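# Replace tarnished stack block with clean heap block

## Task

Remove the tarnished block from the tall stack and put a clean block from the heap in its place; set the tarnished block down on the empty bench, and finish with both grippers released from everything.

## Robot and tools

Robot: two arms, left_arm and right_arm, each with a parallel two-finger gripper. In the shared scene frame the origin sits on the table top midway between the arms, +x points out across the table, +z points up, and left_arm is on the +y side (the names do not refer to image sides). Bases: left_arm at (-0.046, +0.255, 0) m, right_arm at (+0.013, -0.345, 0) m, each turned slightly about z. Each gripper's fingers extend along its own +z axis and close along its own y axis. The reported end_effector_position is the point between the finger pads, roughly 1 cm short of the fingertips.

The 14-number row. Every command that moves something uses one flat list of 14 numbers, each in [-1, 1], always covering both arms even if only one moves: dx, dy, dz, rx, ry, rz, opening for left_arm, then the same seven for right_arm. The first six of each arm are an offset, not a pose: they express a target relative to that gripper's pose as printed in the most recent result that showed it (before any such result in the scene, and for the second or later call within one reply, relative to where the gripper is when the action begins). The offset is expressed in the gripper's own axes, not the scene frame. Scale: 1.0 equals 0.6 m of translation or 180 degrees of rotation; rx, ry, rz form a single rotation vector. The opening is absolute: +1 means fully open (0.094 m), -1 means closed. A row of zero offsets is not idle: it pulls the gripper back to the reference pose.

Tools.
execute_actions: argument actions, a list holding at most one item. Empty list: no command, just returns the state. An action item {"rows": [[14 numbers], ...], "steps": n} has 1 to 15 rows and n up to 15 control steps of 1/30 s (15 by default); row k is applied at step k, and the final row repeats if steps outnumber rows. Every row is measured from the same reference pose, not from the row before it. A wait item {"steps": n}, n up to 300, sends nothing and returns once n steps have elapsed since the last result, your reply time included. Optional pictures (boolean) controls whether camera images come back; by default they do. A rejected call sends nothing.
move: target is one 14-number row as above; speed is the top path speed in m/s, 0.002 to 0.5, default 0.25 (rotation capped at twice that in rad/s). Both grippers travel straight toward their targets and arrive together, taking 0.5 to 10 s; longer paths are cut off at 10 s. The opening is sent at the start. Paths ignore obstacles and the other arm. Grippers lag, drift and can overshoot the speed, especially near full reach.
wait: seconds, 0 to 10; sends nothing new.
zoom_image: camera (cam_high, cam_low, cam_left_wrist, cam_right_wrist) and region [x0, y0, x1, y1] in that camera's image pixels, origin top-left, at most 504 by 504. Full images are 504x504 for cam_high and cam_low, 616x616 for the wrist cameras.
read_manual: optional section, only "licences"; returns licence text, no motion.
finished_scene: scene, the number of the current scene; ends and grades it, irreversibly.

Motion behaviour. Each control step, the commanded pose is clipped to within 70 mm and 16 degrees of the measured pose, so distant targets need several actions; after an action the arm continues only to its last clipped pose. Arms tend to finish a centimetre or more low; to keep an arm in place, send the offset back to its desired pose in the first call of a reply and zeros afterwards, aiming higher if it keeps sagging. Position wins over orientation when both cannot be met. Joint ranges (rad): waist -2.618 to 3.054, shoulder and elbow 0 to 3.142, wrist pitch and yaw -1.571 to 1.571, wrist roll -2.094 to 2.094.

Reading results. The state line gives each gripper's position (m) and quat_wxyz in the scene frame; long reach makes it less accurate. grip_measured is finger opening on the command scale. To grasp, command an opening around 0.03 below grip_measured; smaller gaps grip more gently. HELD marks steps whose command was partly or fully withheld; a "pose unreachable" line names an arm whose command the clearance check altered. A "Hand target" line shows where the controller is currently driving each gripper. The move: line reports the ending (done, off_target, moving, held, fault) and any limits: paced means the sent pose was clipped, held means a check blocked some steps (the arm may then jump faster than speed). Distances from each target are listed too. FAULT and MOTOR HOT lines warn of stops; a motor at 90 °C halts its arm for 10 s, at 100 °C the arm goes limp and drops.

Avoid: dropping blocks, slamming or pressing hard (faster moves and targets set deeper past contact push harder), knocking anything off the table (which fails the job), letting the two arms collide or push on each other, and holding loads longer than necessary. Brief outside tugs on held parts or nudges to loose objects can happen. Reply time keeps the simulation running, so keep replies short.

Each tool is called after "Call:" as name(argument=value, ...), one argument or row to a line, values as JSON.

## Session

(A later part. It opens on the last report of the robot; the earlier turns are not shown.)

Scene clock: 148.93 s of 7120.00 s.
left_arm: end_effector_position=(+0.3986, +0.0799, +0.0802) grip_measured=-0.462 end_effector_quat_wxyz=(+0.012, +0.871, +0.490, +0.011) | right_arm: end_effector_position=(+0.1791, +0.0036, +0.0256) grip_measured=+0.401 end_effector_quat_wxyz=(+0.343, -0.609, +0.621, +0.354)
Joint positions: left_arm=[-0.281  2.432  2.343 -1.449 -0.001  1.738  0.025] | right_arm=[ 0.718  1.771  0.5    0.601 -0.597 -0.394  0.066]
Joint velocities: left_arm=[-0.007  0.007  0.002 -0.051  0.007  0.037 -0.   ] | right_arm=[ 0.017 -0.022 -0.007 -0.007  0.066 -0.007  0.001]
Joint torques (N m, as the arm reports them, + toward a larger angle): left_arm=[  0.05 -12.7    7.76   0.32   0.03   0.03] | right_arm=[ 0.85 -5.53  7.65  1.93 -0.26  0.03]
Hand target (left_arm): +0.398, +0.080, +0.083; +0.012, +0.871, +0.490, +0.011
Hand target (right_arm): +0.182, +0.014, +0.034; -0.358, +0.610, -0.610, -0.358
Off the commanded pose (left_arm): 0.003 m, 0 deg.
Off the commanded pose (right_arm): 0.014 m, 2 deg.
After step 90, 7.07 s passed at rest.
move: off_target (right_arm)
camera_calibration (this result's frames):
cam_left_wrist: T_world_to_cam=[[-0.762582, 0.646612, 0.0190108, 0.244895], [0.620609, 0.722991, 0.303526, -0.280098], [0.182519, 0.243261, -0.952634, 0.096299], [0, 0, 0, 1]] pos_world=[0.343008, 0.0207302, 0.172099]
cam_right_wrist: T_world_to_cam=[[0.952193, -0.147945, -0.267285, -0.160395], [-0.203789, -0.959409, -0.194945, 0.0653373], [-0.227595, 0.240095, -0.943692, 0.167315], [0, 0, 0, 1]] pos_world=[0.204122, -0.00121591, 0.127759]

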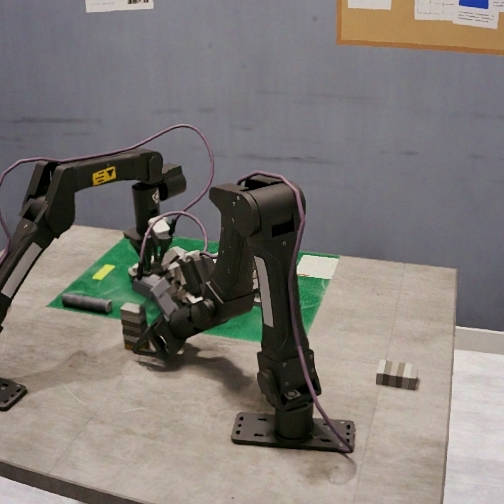

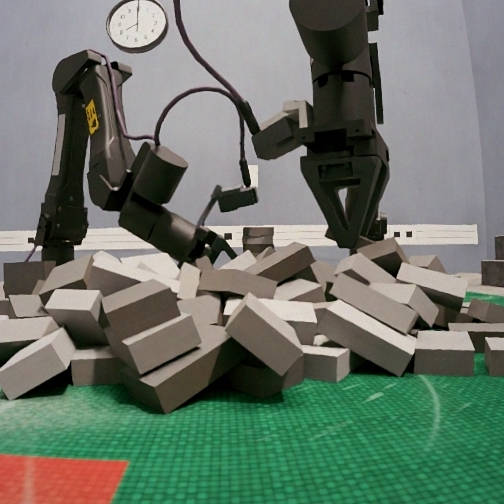

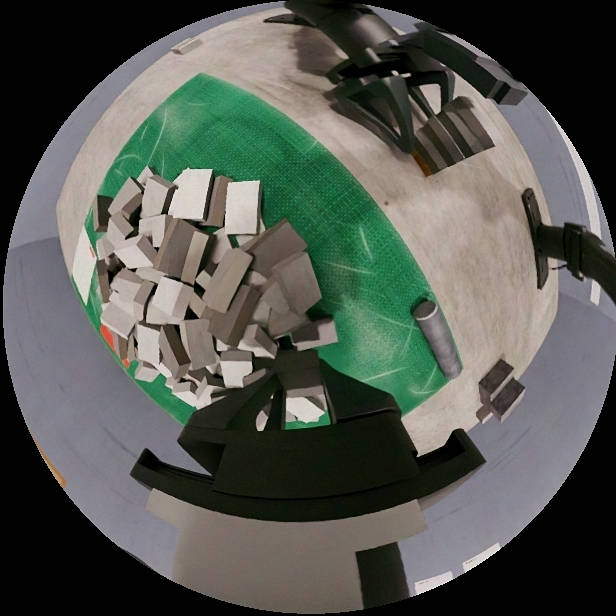

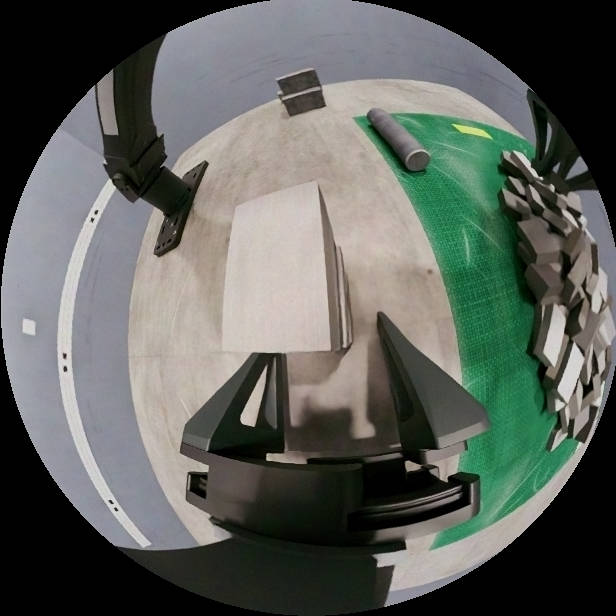

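Call:
move(
  target=[0,0,-0.005,0,0,0,-0.5,-0.033,-0.01,0.023,0,-0.01,0,-0.25],
  speed=0.03,
)

Call:
zoom_image(
  camera="cam_left_wrist",
  region=[320, 50, 510, 200],
)

Call:
zoom_image(
  camera="cam_high",
  region=[100, 290, 200, 370],
)

Scene clock: 157.87 s of 7120.00 s.
left_arm: end_effector_position=(+0.3986, +0.0799, +0.0802) grip_measured=-0.462 end_effector_quat_wxyz=(+0.012, +0.871, +0.490, +0.011) | right_arm: end_effector_position=(+0.1841, +0.0162, +0.0287) grip_measured=-0.249 end_effector_quat_wxyz=(+0.344, -0.602, +0.625, +0.359)
Joint positions: left_arm=[-0.281  2.432  2.343 -1.449 -0.001  1.738  0.025] | right_arm=[ 0.734  1.799  0.545  0.602 -0.585 -0.36   0.035]
Joint velocities: left_arm=[ 0.002  0.007 -0.012  0.051 -0.022  0.037  0.   ] | right_arm=[ 0.017  0.002 -0.002 -0.051 -0.066 -0.037 -0.   ]
Joint torques (N m, as the arm reports them, + toward a larger angle): left_arm=[  0.1  -12.68   7.75   0.32   0.02   0.01] | right_arm=[ 0.82 -5.87  7.78  1.83 -0.24  0.1 ]
Hand target (left_arm): +0.398, +0.080, +0.083; +0.012, +0.871, +0.490, +0.011
Hand target (right_arm): +0.185, +0.025, +0.035; -0.353, +0.604, -0.616, -0.364
Off the commanded pose (left_arm): 0.003 m, 0 deg.
Off the commanded pose (right_arm): 0.012 m, 2 deg.
After step 90, 4.83 s passed at rest.
move: off_target (right_arm)
camera_calibration (this result's frames):
cam_left_wrist: T_world_to_cam=[[-0.762582, 0.646612, 0.0190108, 0.244895], [0.620609, 0.722991, 0.303526, -0.280098], [0.182519, 0.243261, -0.952634, 0.096299], [0, 0, 0, 1]] pos_world=[0.343008, 0.0207302, 0.172099]
cam_right_wrist: T_world_to_cam=[[0.947277, -0.155557, -0.280121, -0.161089], [-0.216424, -0.955305, -0.201375, 0.0814752], [-0.236276, 0.251383, -0.938605, 0.169713], [0, 0, 0, 1]] pos_world=[0.210328, 0.0101121, 0.130577]

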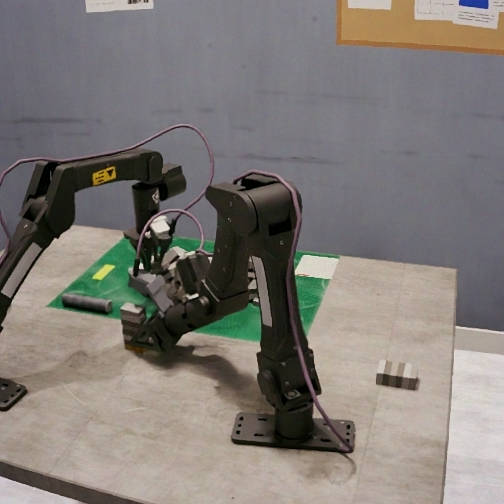

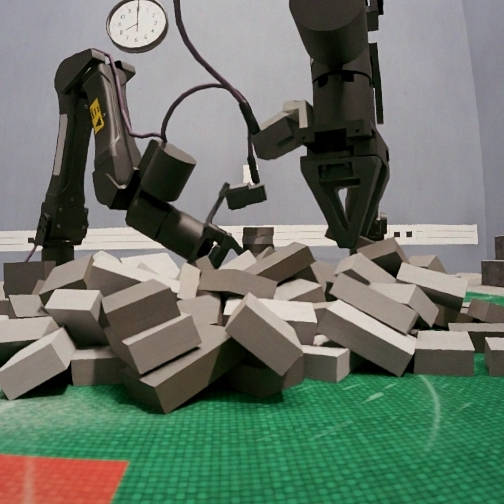

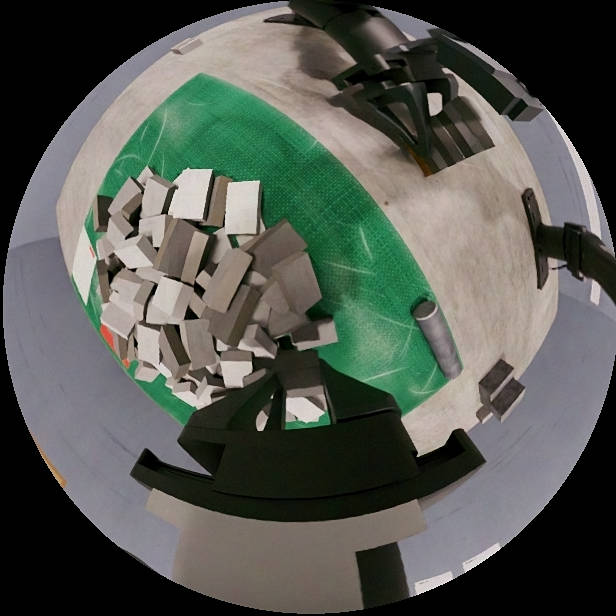

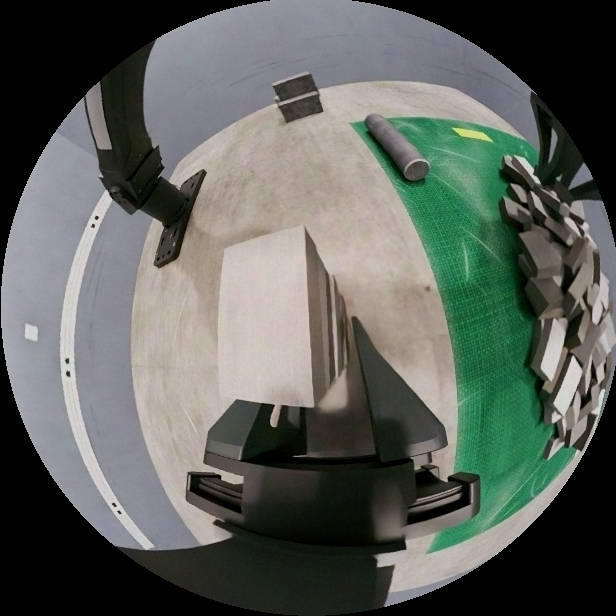

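Region (320, 50, 510, 200) of cam_left_wrist's 616x616 image, scaled by 2.653, with more detail than that image has; it fills the top 398 rows of this view, and the rest is white.

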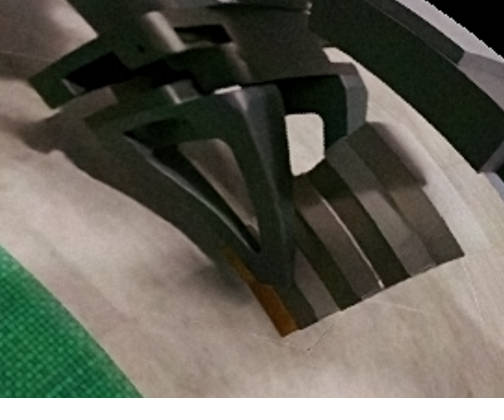

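Region (100, 290, 200, 370) of cam_high's 504x504 image, scaled by 5.040, with more detail than that image has; it fills the top 403 rows of this view, and the rest is white.

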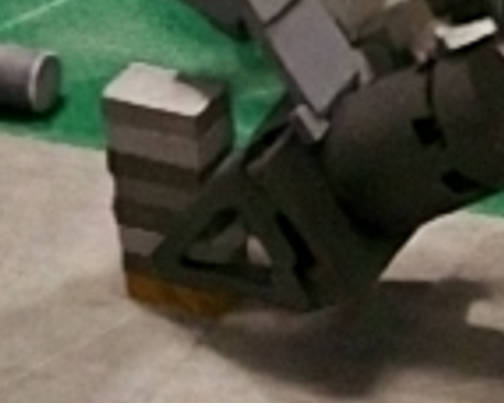

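Looks plausible. Close, then lift a bit.

Call:
move(
  target=[0,0,-0.005,0,0,0,-0.5,-0.01,0,0,0,0,0,-0.51],
  speed=0.03,
)

Call:
move(
  target=[0,0,0,0,0,0,-0.5,-0.05,0,-0.026,0,0,0,-0.51],
  speed=0.03,
)

Call:
zoom_image(
  camera="cam_high",
  region=[100, 290, 200, 370],
)

Scene clock: 165.37 s of 7120.00 s.
left_arm: end_effector_position=(+0.3986, +0.0799, +0.0802) grip_measured=-0.462 end_effector_quat_wxyz=(+0.012, +0.871, +0.490, +0.011) | right_arm: end_effector_position=(+0.1836, +0.0159, +0.0282) grip_measured=-0.450 end_effector_quat_wxyz=(+0.342, -0.602, +0.626, +0.359)
Joint positions: left_arm=[-0.281  2.432  2.343 -1.449 -0.001  1.738  0.025] | right_arm=[ 0.734  1.8    0.545  0.599 -0.587 -0.359  0.026]
Joint velocities: left_arm=[-0.007  0.002  0.002 -0.022 -0.051 -0.007 -0.001] | right_arm=[-0.017  0.007 -0.002 -0.022 -0.022  0.081  0.001]
Joint torques (N m, as the arm reports them, + toward a larger angle): left_arm=[  0.07 -12.7    7.75   0.31   0.01   0.01] | right_arm=[ 0.43 -7.69  6.91  1.46 -0.15  0.05]
Hand target (left_arm): +0.398, +0.080, +0.083; +0.012, +0.871, +0.490, +0.011
Hand target (right_arm): +0.184, +0.019, +0.034; -0.344, +0.602, -0.625, -0.359
Off the commanded pose (left_arm): 0.003 m, 0 deg.
Off the commanded pose (right_arm): 0.007 m, 0 deg.
After step 90, 3.80 s passed at rest.
move: done
camera_calibration (this result's frames):
cam_left_wrist: T_world_to_cam=[[-0.762582, 0.646612, 0.0190108, 0.244895], [0.620609, 0.722991, 0.303526, -0.280098], [0.182519, 0.243261, -0.952634, 0.096299], [0, 0, 0, 1]] pos_world=[0.343008, 0.0207302, 0.172099]
cam_right_wrist: T_world_to_cam=[[0.946278, -0.155538, -0.283489, -0.160513], [-0.2166, -0.955852, -0.198572, 0.0809318], [-0.240088, 0.249308, -0.938191, 0.169838], [0, 0, 0, 1]] pos_world=[0.210196, 0.010051, 0.129908]

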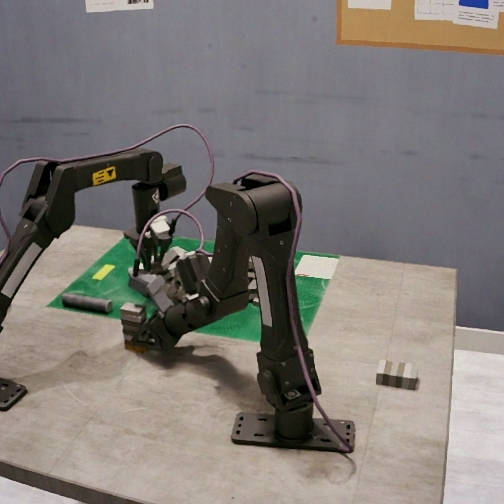

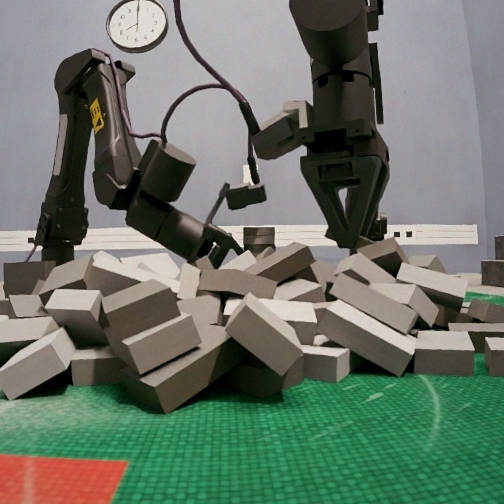

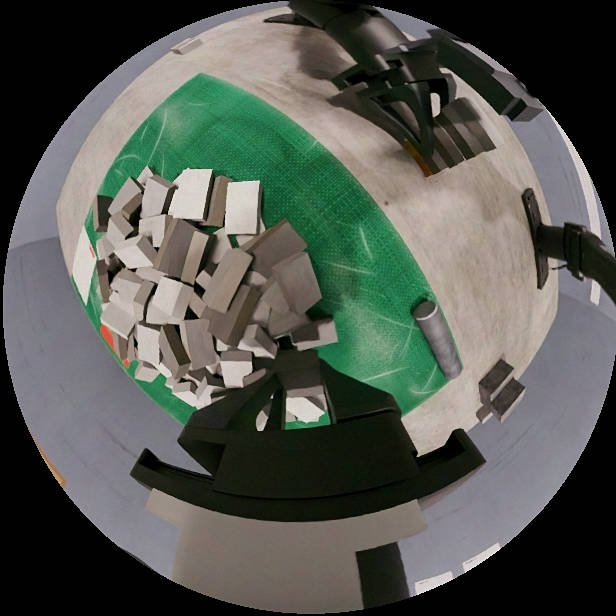

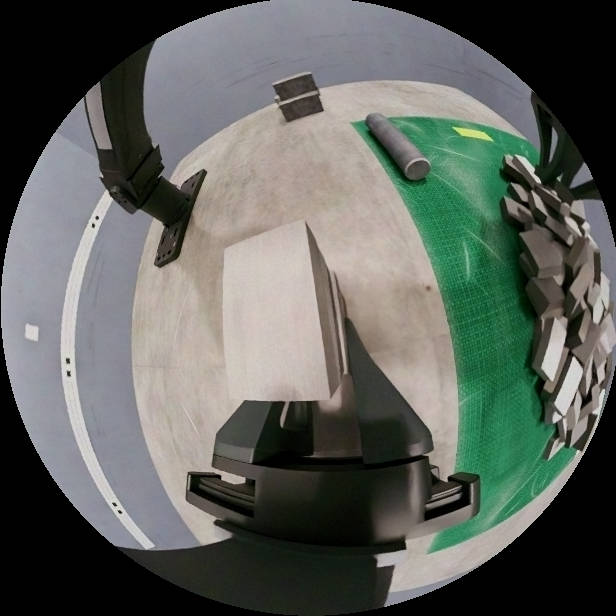

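Scene clock: 166.77 s of 7120.00 s.
left_arm: end_effector_position=(+0.3986, +0.0799, +0.0802) grip_measured=-0.462 end_effector_quat_wxyz=(+0.012, +0.871, +0.490, +0.011) | right_arm: end_effector_position=(+0.1781, +0.0032, +0.0317) grip_measured=-0.450 end_effector_quat_wxyz=(+0.306, -0.601, +0.654, +0.343)
Joint positions: left_arm=[-0.281  2.432  2.343 -1.449 -0.001  1.738  0.025] | right_arm=[ 0.734  1.703  0.562  0.391 -0.56  -0.359  0.026]
Joint velocities: left_arm=[-0.007 -0.012 -0.032 -0.037  0.051  0.007 -0.001] | right_arm=[-0.012 -0.007 -0.002 -0.066 -0.007 -0.007 -0.001]
Joint torques (N m, as the arm reports them, + toward a larger angle): left_arm=[  0.09 -12.78   6.45   0.45   0.02   0.02] | right_arm=[ 0.02 -9.2   9.02  1.82 -0.51  0.01]
Hand target (left_arm): +0.399, +0.080, +0.080; +0.012, +0.871, +0.490, +0.011
Hand target (right_arm): +0.184, +0.017, +0.062; -0.342, +0.602, -0.626, -0.359
Off the commanded pose (left_arm): 0.000 m, 0 deg.
Off the commanded pose (right_arm): 0.034 m, 6 deg.
move: off_target (right_arm)
camera_calibration (this result's frames):
cam_left_wrist: T_world_to_cam=[[-0.762582, 0.646612, 0.0190108, 0.244895], [0.620609, 0.722991, 0.303526, -0.280098], [0.182519, 0.243261, -0.952634, 0.096299], [0, 0, 0, 1]] pos_world=[0.343008, 0.0207302, 0.172099]
cam_right_wrist: T_world_to_cam=[[0.928655, -0.199262, -0.312882, -0.152144], [-0.243119, -0.964004, -0.107656, 0.070174], [-0.280168, 0.176043, -0.943671, 0.182543], [0, 0, 0, 1]] pos_world=[0.209492, 0.00519613, 0.132212]

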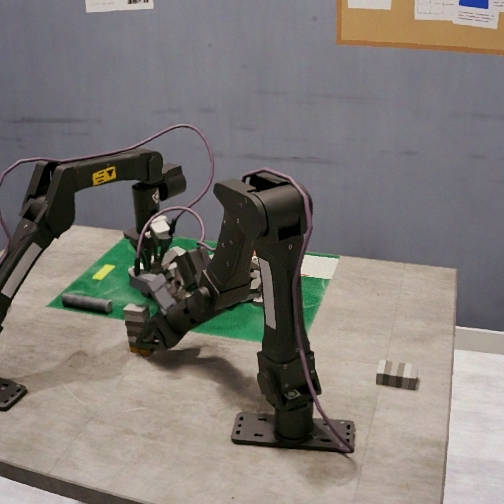

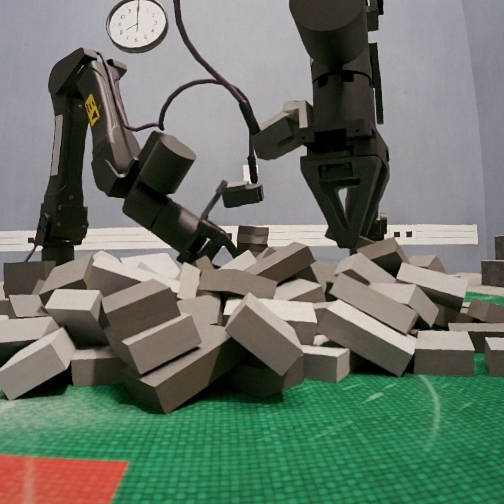

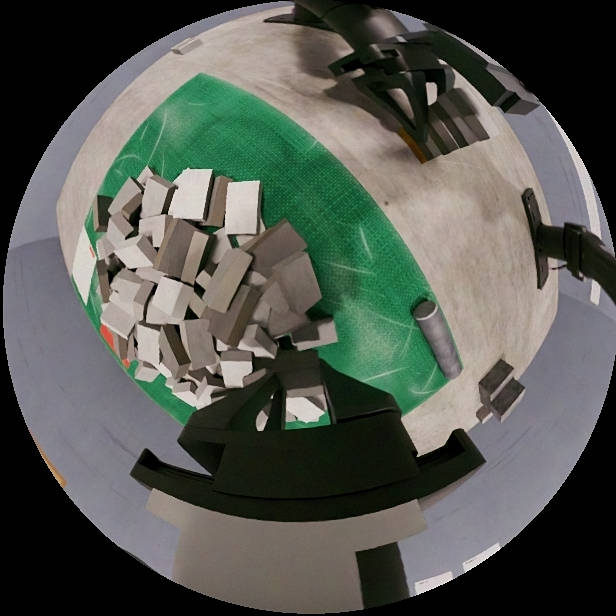

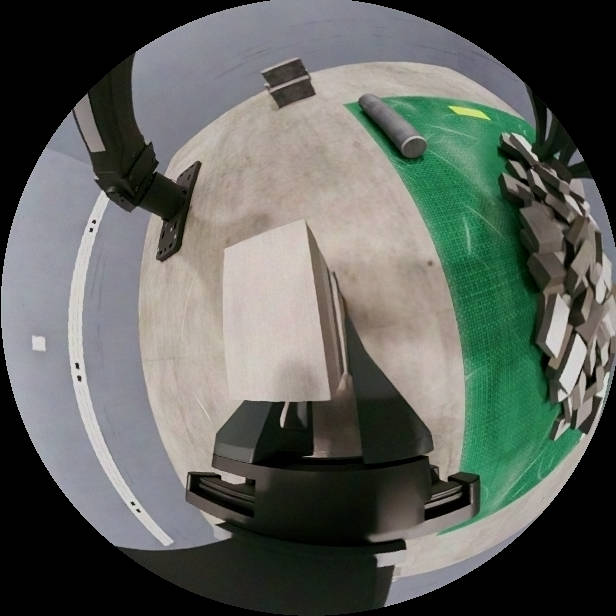

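Region (100, 290, 200, 370) of cam_high's 504x504 image, scaled by 5.040, with more detail than that image has; it fills the top 403 rows of this view, and the rest is white.

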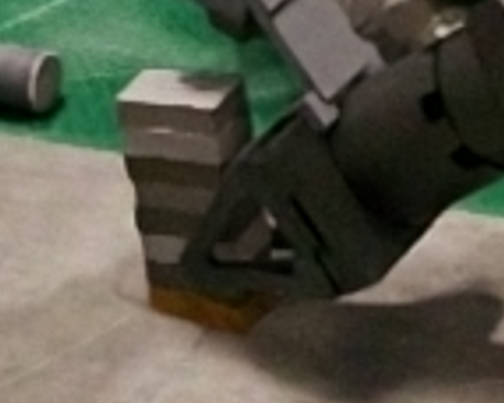

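Call:
move(
  target=[0,0,-0.005,0,0,0,-0.5,-0.105,-0.003,-0.035,0,-0.06,-0.037,-0.51],
  speed=0.03,
)

Call:
zoom_image(
  camera="cam_high",
  region=[100, 280, 200, 370],
)

Scene clock: 179.90 s of 7120.00 s.
left_arm: end_effector_position=(+0.3986, +0.0799, +0.0802) grip_measured=-0.462 end_effector_quat_wxyz=(+0.012, +0.871, +0.490, +0.011) | right_arm: end_effector_position=(+0.1723, -0.0002, +0.0417) grip_measured=-0.450 end_effector_quat_wxyz=(+0.300, -0.605, +0.650, +0.348)
Joint positions: left_arm=[-0.281  2.432  2.343 -1.449 -0.001  1.738  0.025] | right_arm=[ 0.734  1.648  0.562  0.326 -0.576 -0.368  0.026]
Joint velocities: left_arm=[-0.007 -0.002  0.002  0.007  0.11  -0.007 -0.   ] | right_arm=[-0.022  0.007  0.002  0.022 -0.037 -0.022 -0.   ]
Joint torques (N m, as the arm reports them, + toward a larger angle): left_arm=[  0.08 -12.71   7.75   0.31   0.02   0.02] | right_arm=[ -0.94 -10.26   7.96   2.83  -0.9   -0.07]
Hand target (left_arm): +0.398, +0.080, +0.083; +0.012, +0.871, +0.490, +0.011
Hand target (right_arm): +0.184, +0.019, +0.095; -0.382, +0.607, -0.587, -0.376
Off the commanded pose (left_arm): 0.003 m, 0 deg.
Off the commanded pose (right_arm): 0.059 m, 13 deg.
After step 90, 6.20 s passed at rest.
move: off_target (right_arm)
camera_calibration (this result's frames):
cam_left_wrist: T_world_to_cam=[[-0.762582, 0.646612, 0.0190108, 0.244895], [0.620609, 0.722991, 0.303526, -0.280098], [0.182519, 0.243261, -0.952634, 0.096299], [0, 0, 0, 1]] pos_world=[0.343008, 0.0207302, 0.172099]
cam_right_wrist: T_world_to_cam=[[0.929603, -0.183949, -0.319377, -0.144139], [-0.227764, -0.967993, -0.105418, 0.0638241], [-0.289763, 0.17074, -0.941746, 0.192489], [0, 0, 0, 1]] pos_world=[0.204305, 0.00240154, 0.14197]

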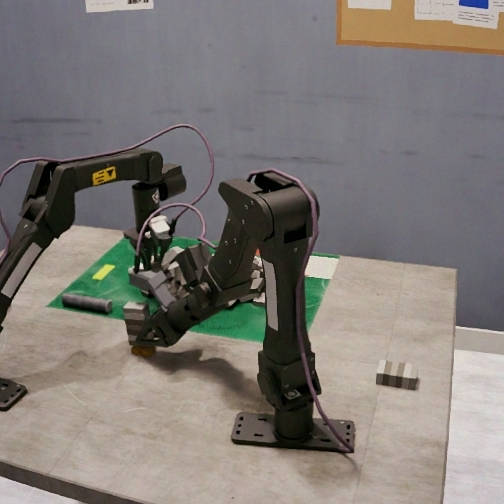

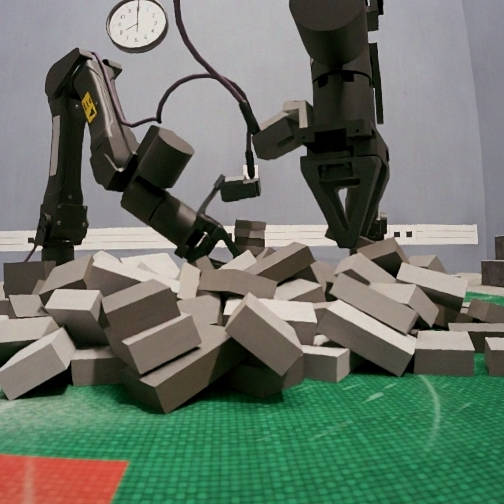

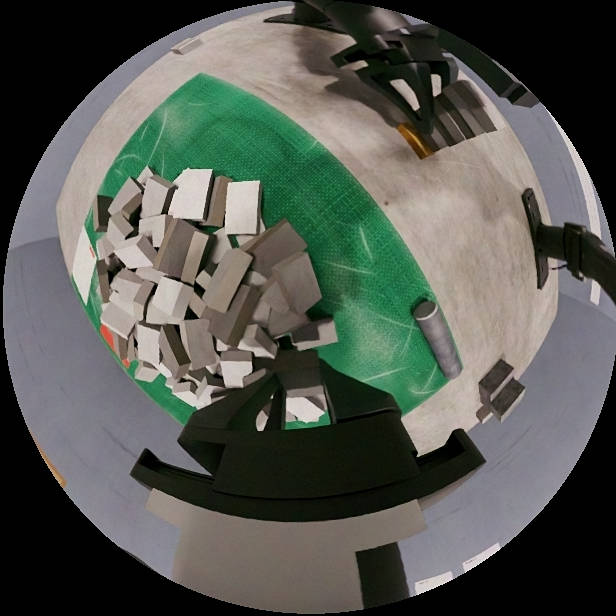

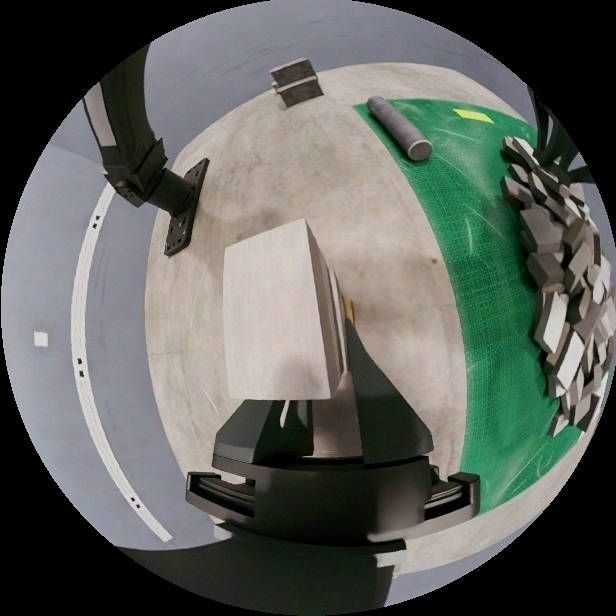

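Region (100, 280, 200, 370) of cam_high's 504x504 image, scaled by 5.040, with more detail than that image has; it fills the top 454 rows of this view, and the rest is white.

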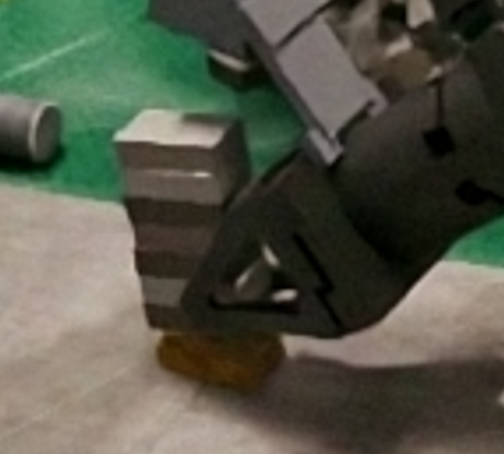

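Call:
execute_actions(
  actions=[
    {"rows":[[0,0,-0.005,0,0,0,-0.5,-0.09,-0.012,-0.03,0,-0.068,-0.042,-0.51],[0,0,-0.005,0,0,0,-0.5,-0.088,-0.012,-0.04,0,-0.074,-0.046,-0.51],[0,0,-0.005,0,0,0,-0.5,-0.085,-0.012,-0.05,0,-0.08,-0.05,-0.51],[0,0,-0.005,0,0,0,-0.5,-0.08,-0.012,-0.06,0,-0.086,-0.054,-0.51],[0,0,-0.005,0,0,0,-0.5,-0.075,-0.012,-0.07,0,-0.09,-0.057,-0.51],[0,0,-0.005,0,0,0,-0.5,-0.07,-0.012,-0.078,0,-0.095,-0.06,-0.51],[0,0,-0.005,0,0,0,-0.5,-0.064,-0.013,-0.085,0,-0.095,-0.06,-0.51]]},
  ],
  pictures=false,
)

Call:
wait(
  seconds=0.5,
)

Scene clock: 192.23 s of 7120.00 s.
left_arm: end_effector_position=(+0.3986, +0.0799, +0.0802) grip_measured=-0.462 end_effector_quat_wxyz=(+0.012, +0.871, +0.490, +0.011) | right_arm: end_effector_position=(+0.1736, -0.0423, +0.0459) grip_measured=-0.450 end_effector_quat_wxyz=(+0.321, -0.600, +0.634, +0.368)
Joint positions: left_arm=[-0.281  2.432  2.343 -1.449 -0.001  1.738  0.025] | right_arm=[ 0.589  1.546  0.425  0.356 -0.715 -0.467  0.026]
Joint velocities: left_arm=[-0.007 -0.007 -0.017  0.007 -0.066  0.051 -0.   ] | right_arm=[ 0.017 -0.022 -0.037  0.227 -0.168 -0.095 -0.001]
Joint torques (N m, as the arm reports them, + toward a larger angle): left_arm=[  0.06 -12.69   7.74   0.32   0.03   0.01] | right_arm=[-1.   -8.55  7.73  2.89 -1.13 -0.09]
Hand target (left_arm): +0.398, +0.080, +0.083; +0.012, +0.871, +0.490, +0.011
Hand target (right_arm): +0.182, -0.024, +0.100; -0.411, +0.614, -0.547, -0.394
Off the commanded pose (left_arm): 0.003 m, 0 deg.
Off the commanded pose (right_arm): 0.061 m, 17 deg; orientation clipped at the last step of the last action.
Steps of this call (steps 1 to 90: nothing new was sent; then 8.83 s passed at rest; steps 91 to 105: all 15 steps of this action). Readings (end_effector_position):
91: left_arm (+0.3986, +0.0799, +0.0802) | right_arm (+0.1720, -0.0008, +0.0416)
92: left_arm (+0.3986, +0.0799, +0.0802) | right_arm (+0.1720, -0.0024, +0.0419)
94: left_arm (+0.3986, +0.0799, +0.0802) | right_arm (+0.1723, -0.0107, +0.0418)
98: left_arm (+0.3986, +0.0799, +0.0802) | right_arm (+0.1759, -0.0344, +0.0421)
105: the state above

Scene clock: 192.73 s of 7120.00 s.
left_arm: end_effector_position=(+0.3986, +0.0799, +0.0802) grip_measured=-0.462 end_effector_quat_wxyz=(+0.012, +0.871, +0.490, +0.011) | right_arm: end_effector_position=(+0.1712, -0.0396, +0.0508) grip_measured=-0.450 end_effector_quat_wxyz=(+0.329, -0.605, +0.619, +0.377)
Joint positions: left_arm=[-0.281  2.432  2.343 -1.449 -0.001  1.738  0.025] | right_arm=[ 0.589  1.546  0.422  0.38  -0.742 -0.477  0.026]
Joint velocities: left_arm=[ 0.002 -0.017 -0.012  0.007 -0.022 -0.007  0.001] | right_arm=[ 0.002 -0.002  0.017  0.066  0.007 -0.022  0.   ]
Joint torques (N m, as the arm reports them, + toward a larger angle): left_arm=[  0.05 -12.63   7.73   0.33   0.02   0.01] | right_arm=[-1.04 -8.51  7.79  2.94 -1.13 -0.08]
Hand target (left_arm): +0.398, +0.080, +0.083; +0.012, +0.871, +0.490, +0.011
Hand target (right_arm): +0.182, -0.024, +0.100; -0.411, +0.614, -0.547, -0.394
Off the commanded pose (left_arm): 0.003 m, 0 deg.
Off the commanded pose (right_arm): 0.056 m, 15 deg; orientation clipped at the last step of the last action.
Steps of this call (steps 1 to 15: nothing new was sent). Readings (end_effector_position):
1: left_arm (+0.3986, +0.0799, +0.0802) | right_arm (+0.1728, -0.0419, +0.0466)
2: left_arm (+0.3986, +0.0799, +0.0802) | right_arm (+0.1722, -0.0415, +0.0474)
4: left_arm (+0.3986, +0.0799, +0.0802) | right_arm (+0.1716, -0.0408, +0.0486)
8: left_arm (+0.3986, +0.0799, +0.0802) | right_arm (+0.1714, -0.0400, +0.0501)
15: the state above
camera_calibration (this result's frames):
cam_left_wrist: T_world_to_cam=[[-0.762582, 0.646612, 0.0190108, 0.244895], [0.620609, 0.722991, 0.303526, -0.280098], [0.182519, 0.243261, -0.952634, 0.096299], [0, 0, 0, 1]] pos_world=[0.343008, 0.0207302, 0.172099]
cam_right_wrist: T_world_to_cam=[[0.941507, -0.120876, -0.314569, -0.147231], [-0.190372, -0.961018, -0.200506, 0.0250854], [-0.27807, 0.248663, -0.927817, 0.207882], [0, 0, 0, 1]] pos_world=[0.2012, -0.0453819, 0.151592]

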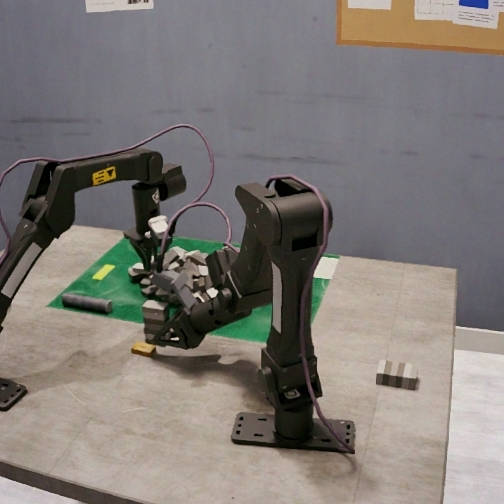

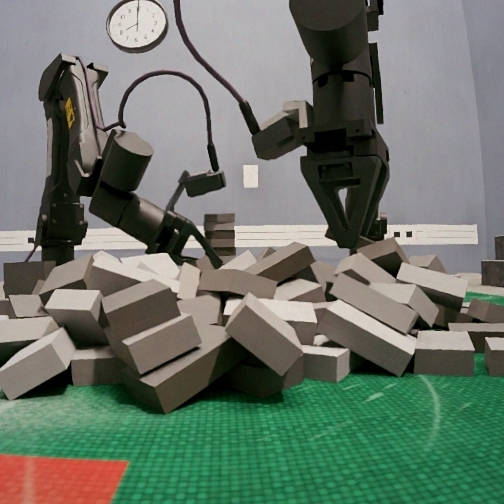

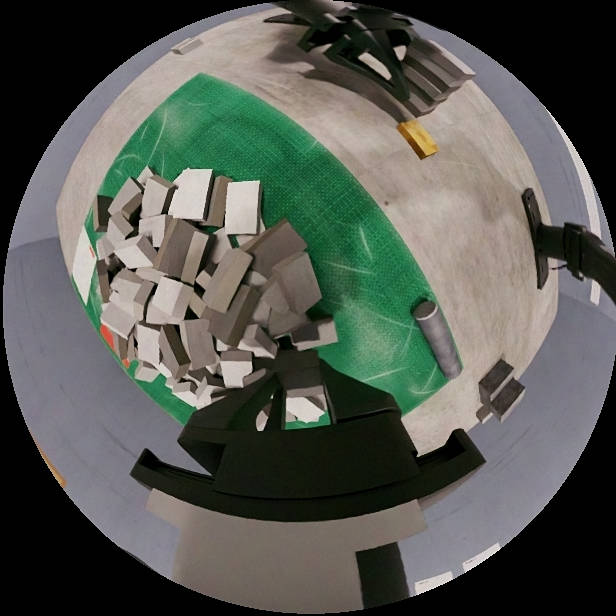

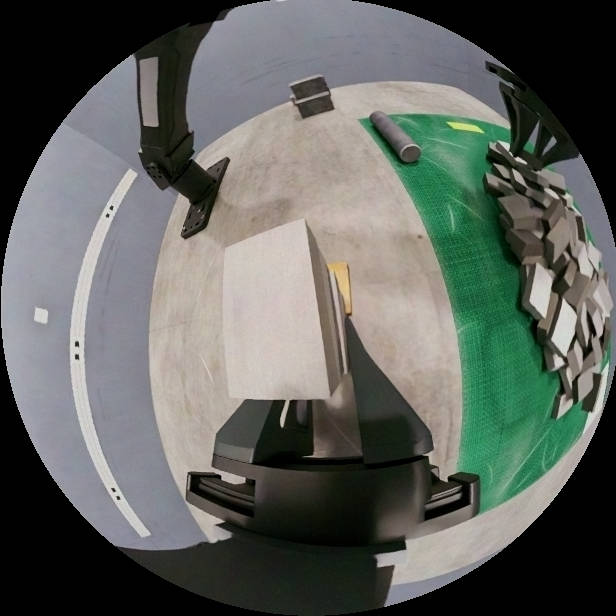

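Call:
execute_actions(
  actions=[
    {"rows":[[0,0,-0.005,0,0,0,-0.5,-0.081,-0.013,-0.026,0.01,-0.052,-0.058,-0.51],[0,0,-0.005,0,0,0,-0.5,-0.076,-0.013,-0.032,0.01,-0.052,-0.058,-0.51],[0,0,-0.005,0,0,0,-0.5,-0.07,-0.013,-0.039,0.01,-0.052,-0.058,-0.51],[0,0,-0.005,0,0,0,-0.5,-0.065,-0.013,-0.046,0.01,-0.052,-0.058,-0.51],[0,0,-0.005,0,0,0,-0.5,-0.06,-0.013,-0.052,0.01,-0.052,-0.058,-0.51],[0,0,-0.005,0,0,0,-0.5,-0.054,-0.013,-0.059,0.01,-0.052,-0.058,-0.51],[0,0,-0.005,0,0,0,-0.5,-0.049,-0.013,-0.065,0.01,-0.052,-0.058,-0.51],[0,0,-0.005,0,0,0,-0.5,-0.043,-0.013,-0.072,0.01,-0.052,-0.058,-0.51],[0,0,-0.005,0,0,0,-0.5,-0.038,-0.013,-0.078,0.01,-0.052,-0.058,-0.51],[0,0,-0.005,0,0,0,-0.5,-0.033,-0.013,-0.085,0.01,-0.052,-0.058,-0.51],[0,0,-0.005,0,0,0,-0.5,-0.027,-0.013,-0.091,0.01,-0.052,-0.058,-0.51],[0,0,-0.005,0,0,0,-0.5,-0.022,-0.013,-0.098,0.01,-0.052,-0.058,-0.51]]},
  ],
  pictures=false,
)

Call:
execute_actions(
  actions=[
    {"steps":15},
  ],
  pictures=false,
)

Scene clock: 210.60 s of 7120.00 s.
left_arm: end_effector_position=(+0.3986, +0.0799, +0.0802) grip_measured=-0.462 end_effector_quat_wxyz=(+0.012, +0.871, +0.490, +0.011) | right_arm: end_effector_position=(+0.1830, -0.0943, +0.0484) grip_measured=-0.450 end_effector_quat_wxyz=(+0.361, -0.599, +0.620, +0.356)
Joint positions: left_arm=[-0.281  2.432  2.343 -1.449 -0.001  1.738  0.025] | right_arm=[ 0.372  1.423  0.311  0.288 -0.848 -0.672  0.026]
Joint velocities: left_arm=[-0.007  0.002  0.027 -0.007 -0.051 -0.037 -0.001] | right_arm=[-0.212 -0.061 -0.007 -0.3   -0.198 -0.388  0.001]
Joint torques (N m, as the arm reports them, + toward a larger angle): left_arm=[  0.11 -12.69   7.77   0.32   0.04   0.01] | right_arm=[-0.22 -7.23  7.99  2.43 -1.46 -0.04]
Hand target (left_arm): +0.398, +0.080, +0.083; +0.012, +0.871, +0.490, +0.011
Hand target (right_arm): +0.183, -0.084, +0.087; -0.420, +0.623, -0.541, -0.378
Off the commanded pose (left_arm): 0.003 m, 0 deg.
Off the commanded pose (right_arm): 0.044 m, 12 deg.
Steps of this call (steps 1 to 90: nothing new was sent; then 14.37 s passed at rest; steps 91 to 105: all 15 steps of this action). Readings (end_effector_position):
91: left_arm (+0.3986, +0.0799, +0.0802) | right_arm (+0.1711, -0.0399, +0.0511)
92: left_arm (+0.3986, +0.0799, +0.0802) | right_arm (+0.1708, -0.0412, +0.0516)
94: left_arm (+0.3986, +0.0799, +0.0802) | right_arm (+0.1711, -0.0467, +0.0529)
98: left_arm (+0.3986, +0.0799, +0.0802) | right_arm (+0.1771, -0.0647, +0.0525)
105: the state above

Scene clock: 211.10 s of 7120.00 s.
left_arm: end_effector_position=(+0.3986, +0.0799, +0.0802) grip_measured=-0.462 end_effector_quat_wxyz=(+0.012, +0.871, +0.490, +0.011) | right_arm: end_effector_position=(+0.1766, -0.0951, +0.0500) grip_measured=-0.450 end_effector_quat_wxyz=(+0.361, -0.611, +0.603, +0.364)
Joint positions: left_arm=[-0.281  2.432  2.343 -1.449 -0.001  1.738  0.025] | right_arm=[ 0.364  1.418  0.311  0.261 -0.885 -0.721  0.026]
Joint velocities: left_arm=[-0.002 -0.007  0.007  0.022  0.007  0.081  0.   ] | right_arm=[ 0.007  0.002  0.007  0.007  0.022 -0.066 -0.003]
Joint torques (N m, as the arm reports them, + toward a larger angle): left_arm=[  0.04 -12.71   7.75   0.31   0.02   0.02] | right_arm=[-0.76 -7.12  7.98  2.18 -1.38 -0.08]
Hand target (left_arm): +0.398, +0.080, +0.083; +0.012, +0.871, +0.490, +0.011
Hand target (right_arm): +0.183, -0.084, +0.087; -0.420, +0.623, -0.541, -0.378
Off the commanded pose (left_arm): 0.003 m, 0 deg.
Off the commanded pose (right_arm): 0.043 m, 10 deg.
Steps of this call (steps 1 to 15: nothing new was sent). Readings (end_effector_position):
1: left_arm (+0.3986, +0.0799, +0.0802) | right_arm (+0.1825, -0.0953, +0.0484)
2: left_arm (+0.3986, +0.0799, +0.0802) | right_arm (+0.1817, -0.0957, +0.0485)
4: left_arm (+0.3986, +0.0799, +0.0802) | right_arm (+0.1796, -0.0954, +0.0492)
8: left_arm (+0.3986, +0.0799, +0.0802) | right_arm (+0.1774, -0.0952, +0.0498)
15: the state above

Call:
execute_actions(
  actions=[
    {"rows":[[0,0,-0.005,0,0,0,-0.5,-0.06,-0.01,-0.021,0,-0.038,-0.035,-0.51],[0,0,-0.005,0,0,0,-0.5,-0.053,-0.01,-0.024,0,-0.036,-0.032,-0.51],[0,0,-0.005,0,0,0,-0.5,-0.046,-0.01,-0.028,0,-0.036,-0.03,-0.51],[0,0,-0.005,0,0,0,-0.5,-0.039,-0.01,-0.032,0,-0.036,-0.03,-0.51],[0,0,-0.005,0,0,0,-0.5,-0.032,-0.01,-0.035,0,-0.036,-0.03,-0.51],[0,0,-0.005,0,0,0,-0.5,-0.025,-0.01,-0.039,0,-0.036,-0.03,-0.51],[0,0,-0.005,0,0,0,-0.5,-0.018,-0.01,-0.043,0,-0.036,-0.03,-0.51],[0,0,-0.005,0,0,0,-0.5,-0.011,-0.01,-0.047,0,-0.036,-0.03,-0.51],[0,0,-0.005,0,0,0,-0.5,-0.004,-0.01,-0.05,0,-0.036,-0.03,-0.51],[0,0,-0.005,0,0,0,-0.5,0.003,-0.01,-0.054,0,-0.036,-0.03,-0.51]]},
  ],
  pictures=false,
)

Call:
execute_actions(
  actions=[
    {"steps":15},
  ],
)

Scene clock: 230.13 s of 7120.00 s.
left_arm: end_effector_position=(+0.3986, +0.0799, +0.0802) grip_measured=-0.462 end_effector_quat_wxyz=(+0.012, +0.871, +0.490, +0.011) | right_arm: end_effector_position=(+0.1831, -0.1352, +0.0361) grip_measured=-0.450 end_effector_quat_wxyz=(+0.370, -0.601, +0.617, +0.348)
Joint positions: left_arm=[-0.281  2.432  2.343 -1.449 -0.001  1.738  0.025] | right_arm=[ 0.171  1.408  0.27   0.132 -0.961 -0.932  0.026]
Joint velocities: left_arm=[-0.007 -0.012  0.007 -0.051 -0.007 -0.051 -0.001] | right_arm=[-0.076  0.002 -0.002 -0.242 -0.125 -0.418 -0.001]
Joint torques (N m, as the arm reports them, + toward a larger angle): left_arm=[  0.07 -12.7    7.76   0.33   0.01   0.03] | right_arm=[-0.85 -3.36  8.44  1.71 -1.66 -0.09]
Hand target (left_arm): +0.398, +0.080, +0.083; +0.012, +0.871, +0.490, +0.011
Hand target (right_arm): +0.184, -0.126, +0.061; -0.412, +0.617, -0.555, -0.376
Off the commanded pose (left_arm): 0.003 m, 0 deg.
Off the commanded pose (right_arm): 0.030 m, 10 deg.
Steps of this call (steps 1 to 90: nothing new was sent; then 15.53 s passed at rest; steps 91 to 105: all 15 steps of this action). Readings (end_effector_position):
91: left_arm (+0.3986, +0.0799, +0.0802) | right_arm (+0.1764, -0.0955, +0.0499)
92: left_arm (+0.3986, +0.0799, +0.0802) | right_arm (+0.1764, -0.0967, +0.0500)
94: left_arm (+0.3986, +0.0799, +0.0802) | right_arm (+0.1779, -0.1012, +0.0494)
98: left_arm (+0.3986, +0.0799, +0.0802) | right_arm (+0.1832, -0.1169, +0.0434)
105: the state above

Scene clock: 230.63 s of 7120.00 s.
left_arm: end_effector_position=(+0.3986, +0.0799, +0.0802) grip_measured=-0.462 end_effector_quat_wxyz=(+0.012, +0.871, +0.490, +0.011) | right_arm: end_effector_position=(+0.1776, -0.1350, +0.0365) grip_measured=-0.450 end_effector_quat_wxyz=(+0.371, -0.614, +0.601, +0.352)
Joint positions: left_arm=[-0.281  2.432  2.343 -1.449 -0.001  1.738  0.025] | right_arm=[ 0.17   1.408  0.27   0.106 -0.982 -0.985  0.026]
Joint velocities: left_arm=[ 0.007  0.007 -0.007  0.007 -0.007  0.007 -0.001] | right_arm=[-0.012 -0.002 -0.007 -0.051  0.022 -0.037 -0.001]
Joint torques (N m, as the arm reports them, + toward a larger angle): left_arm=[  0.07 -12.65   7.72   0.32   0.01   0.02] | right_arm=[-0.9  -3.28  8.15  1.67 -1.73 -0.05]
Hand target (left_arm): +0.398, +0.080, +0.083; +0.012, +0.871, +0.490, +0.011
Hand target (right_arm): +0.184, -0.126, +0.061; -0.412, +0.617, -0.555, -0.376
Off the commanded pose (left_arm): 0.003 m, 0 deg.
Off the commanded pose (right_arm): 0.030 m, 8 deg.
Steps of this call (steps 1 to 15: nothing new was sent). Readings (end_effector_position):
1: left_arm (+0.3986, +0.0799, +0.0802) | right_arm (+0.1821, -0.1353, +0.0361)
2: left_arm (+0.3986, +0.0799, +0.0802) | right_arm (+0.1809, -0.1353, +0.0361)
4: left_arm (+0.3986, +0.0799, +0.0802) | right_arm (+0.1793, -0.1352, +0.0362)
8: left_arm (+0.3986, +0.0799, +0.0802) | right_arm (+0.1780, -0.1351, +0.0363)
15: the state above
camera_calibration (this result's frames):
cam_left_wrist: T_world_to_cam=[[-0.762582, 0.646612, 0.0190108, 0.244895], [0.620609, 0.722991, 0.303526, -0.280098], [0.182519, 0.243261, -0.952634, 0.096299], [0, 0, 0, 1]] pos_world=[0.343008, 0.0207302, 0.172099]
cam_right_wrist: T_world_to_cam=[[0.966665, -0.129107, -0.221112, -0.178341], [-0.183476, -0.951624, -0.246474, -0.0665233], [-0.178594, 0.278826, -0.943589, 0.207109], [0, 0, 0, 1]] pos_world=[0.197179, -0.144078, 0.139596]

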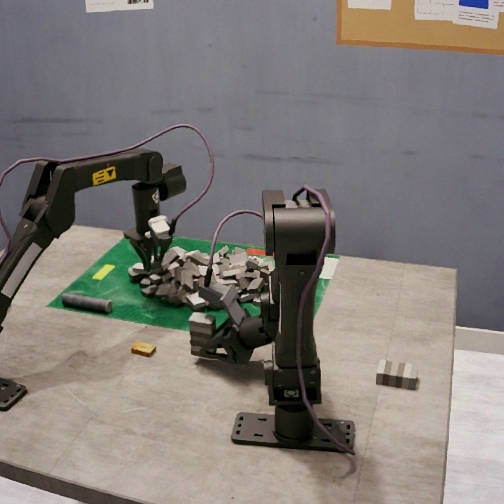

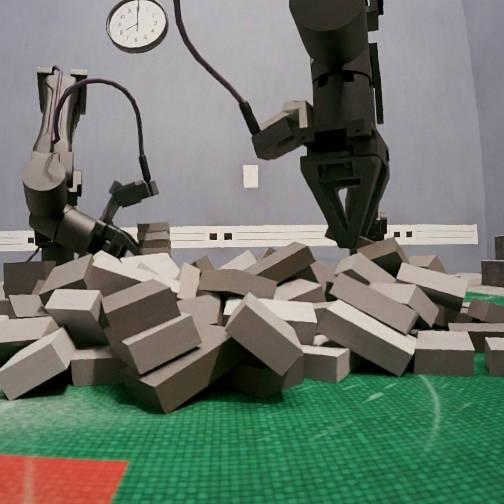

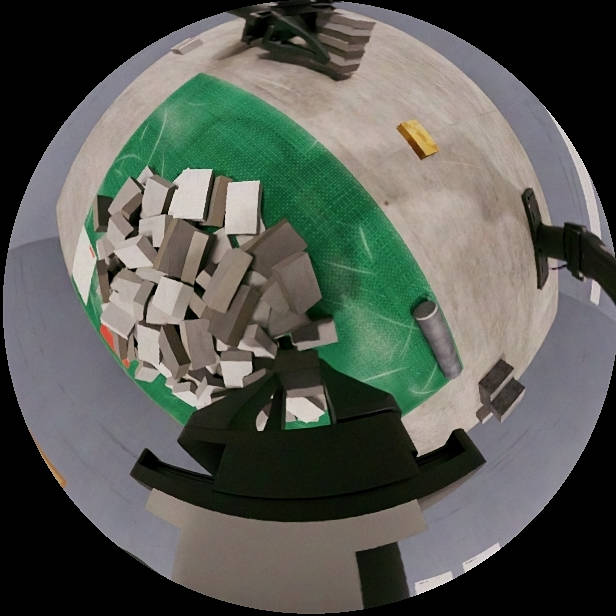

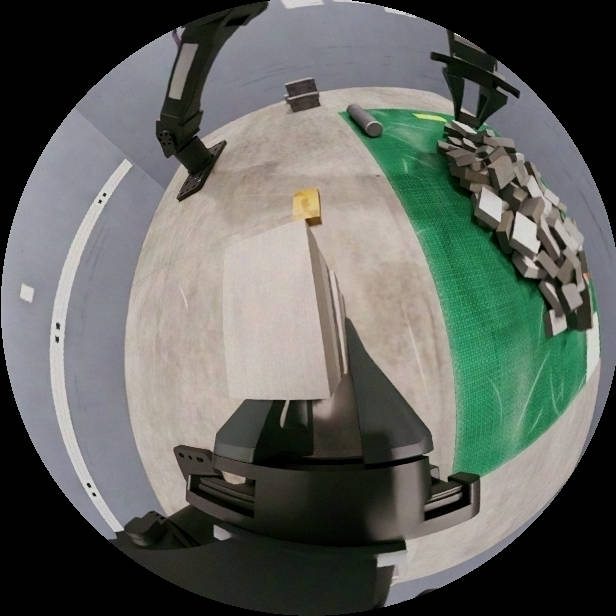

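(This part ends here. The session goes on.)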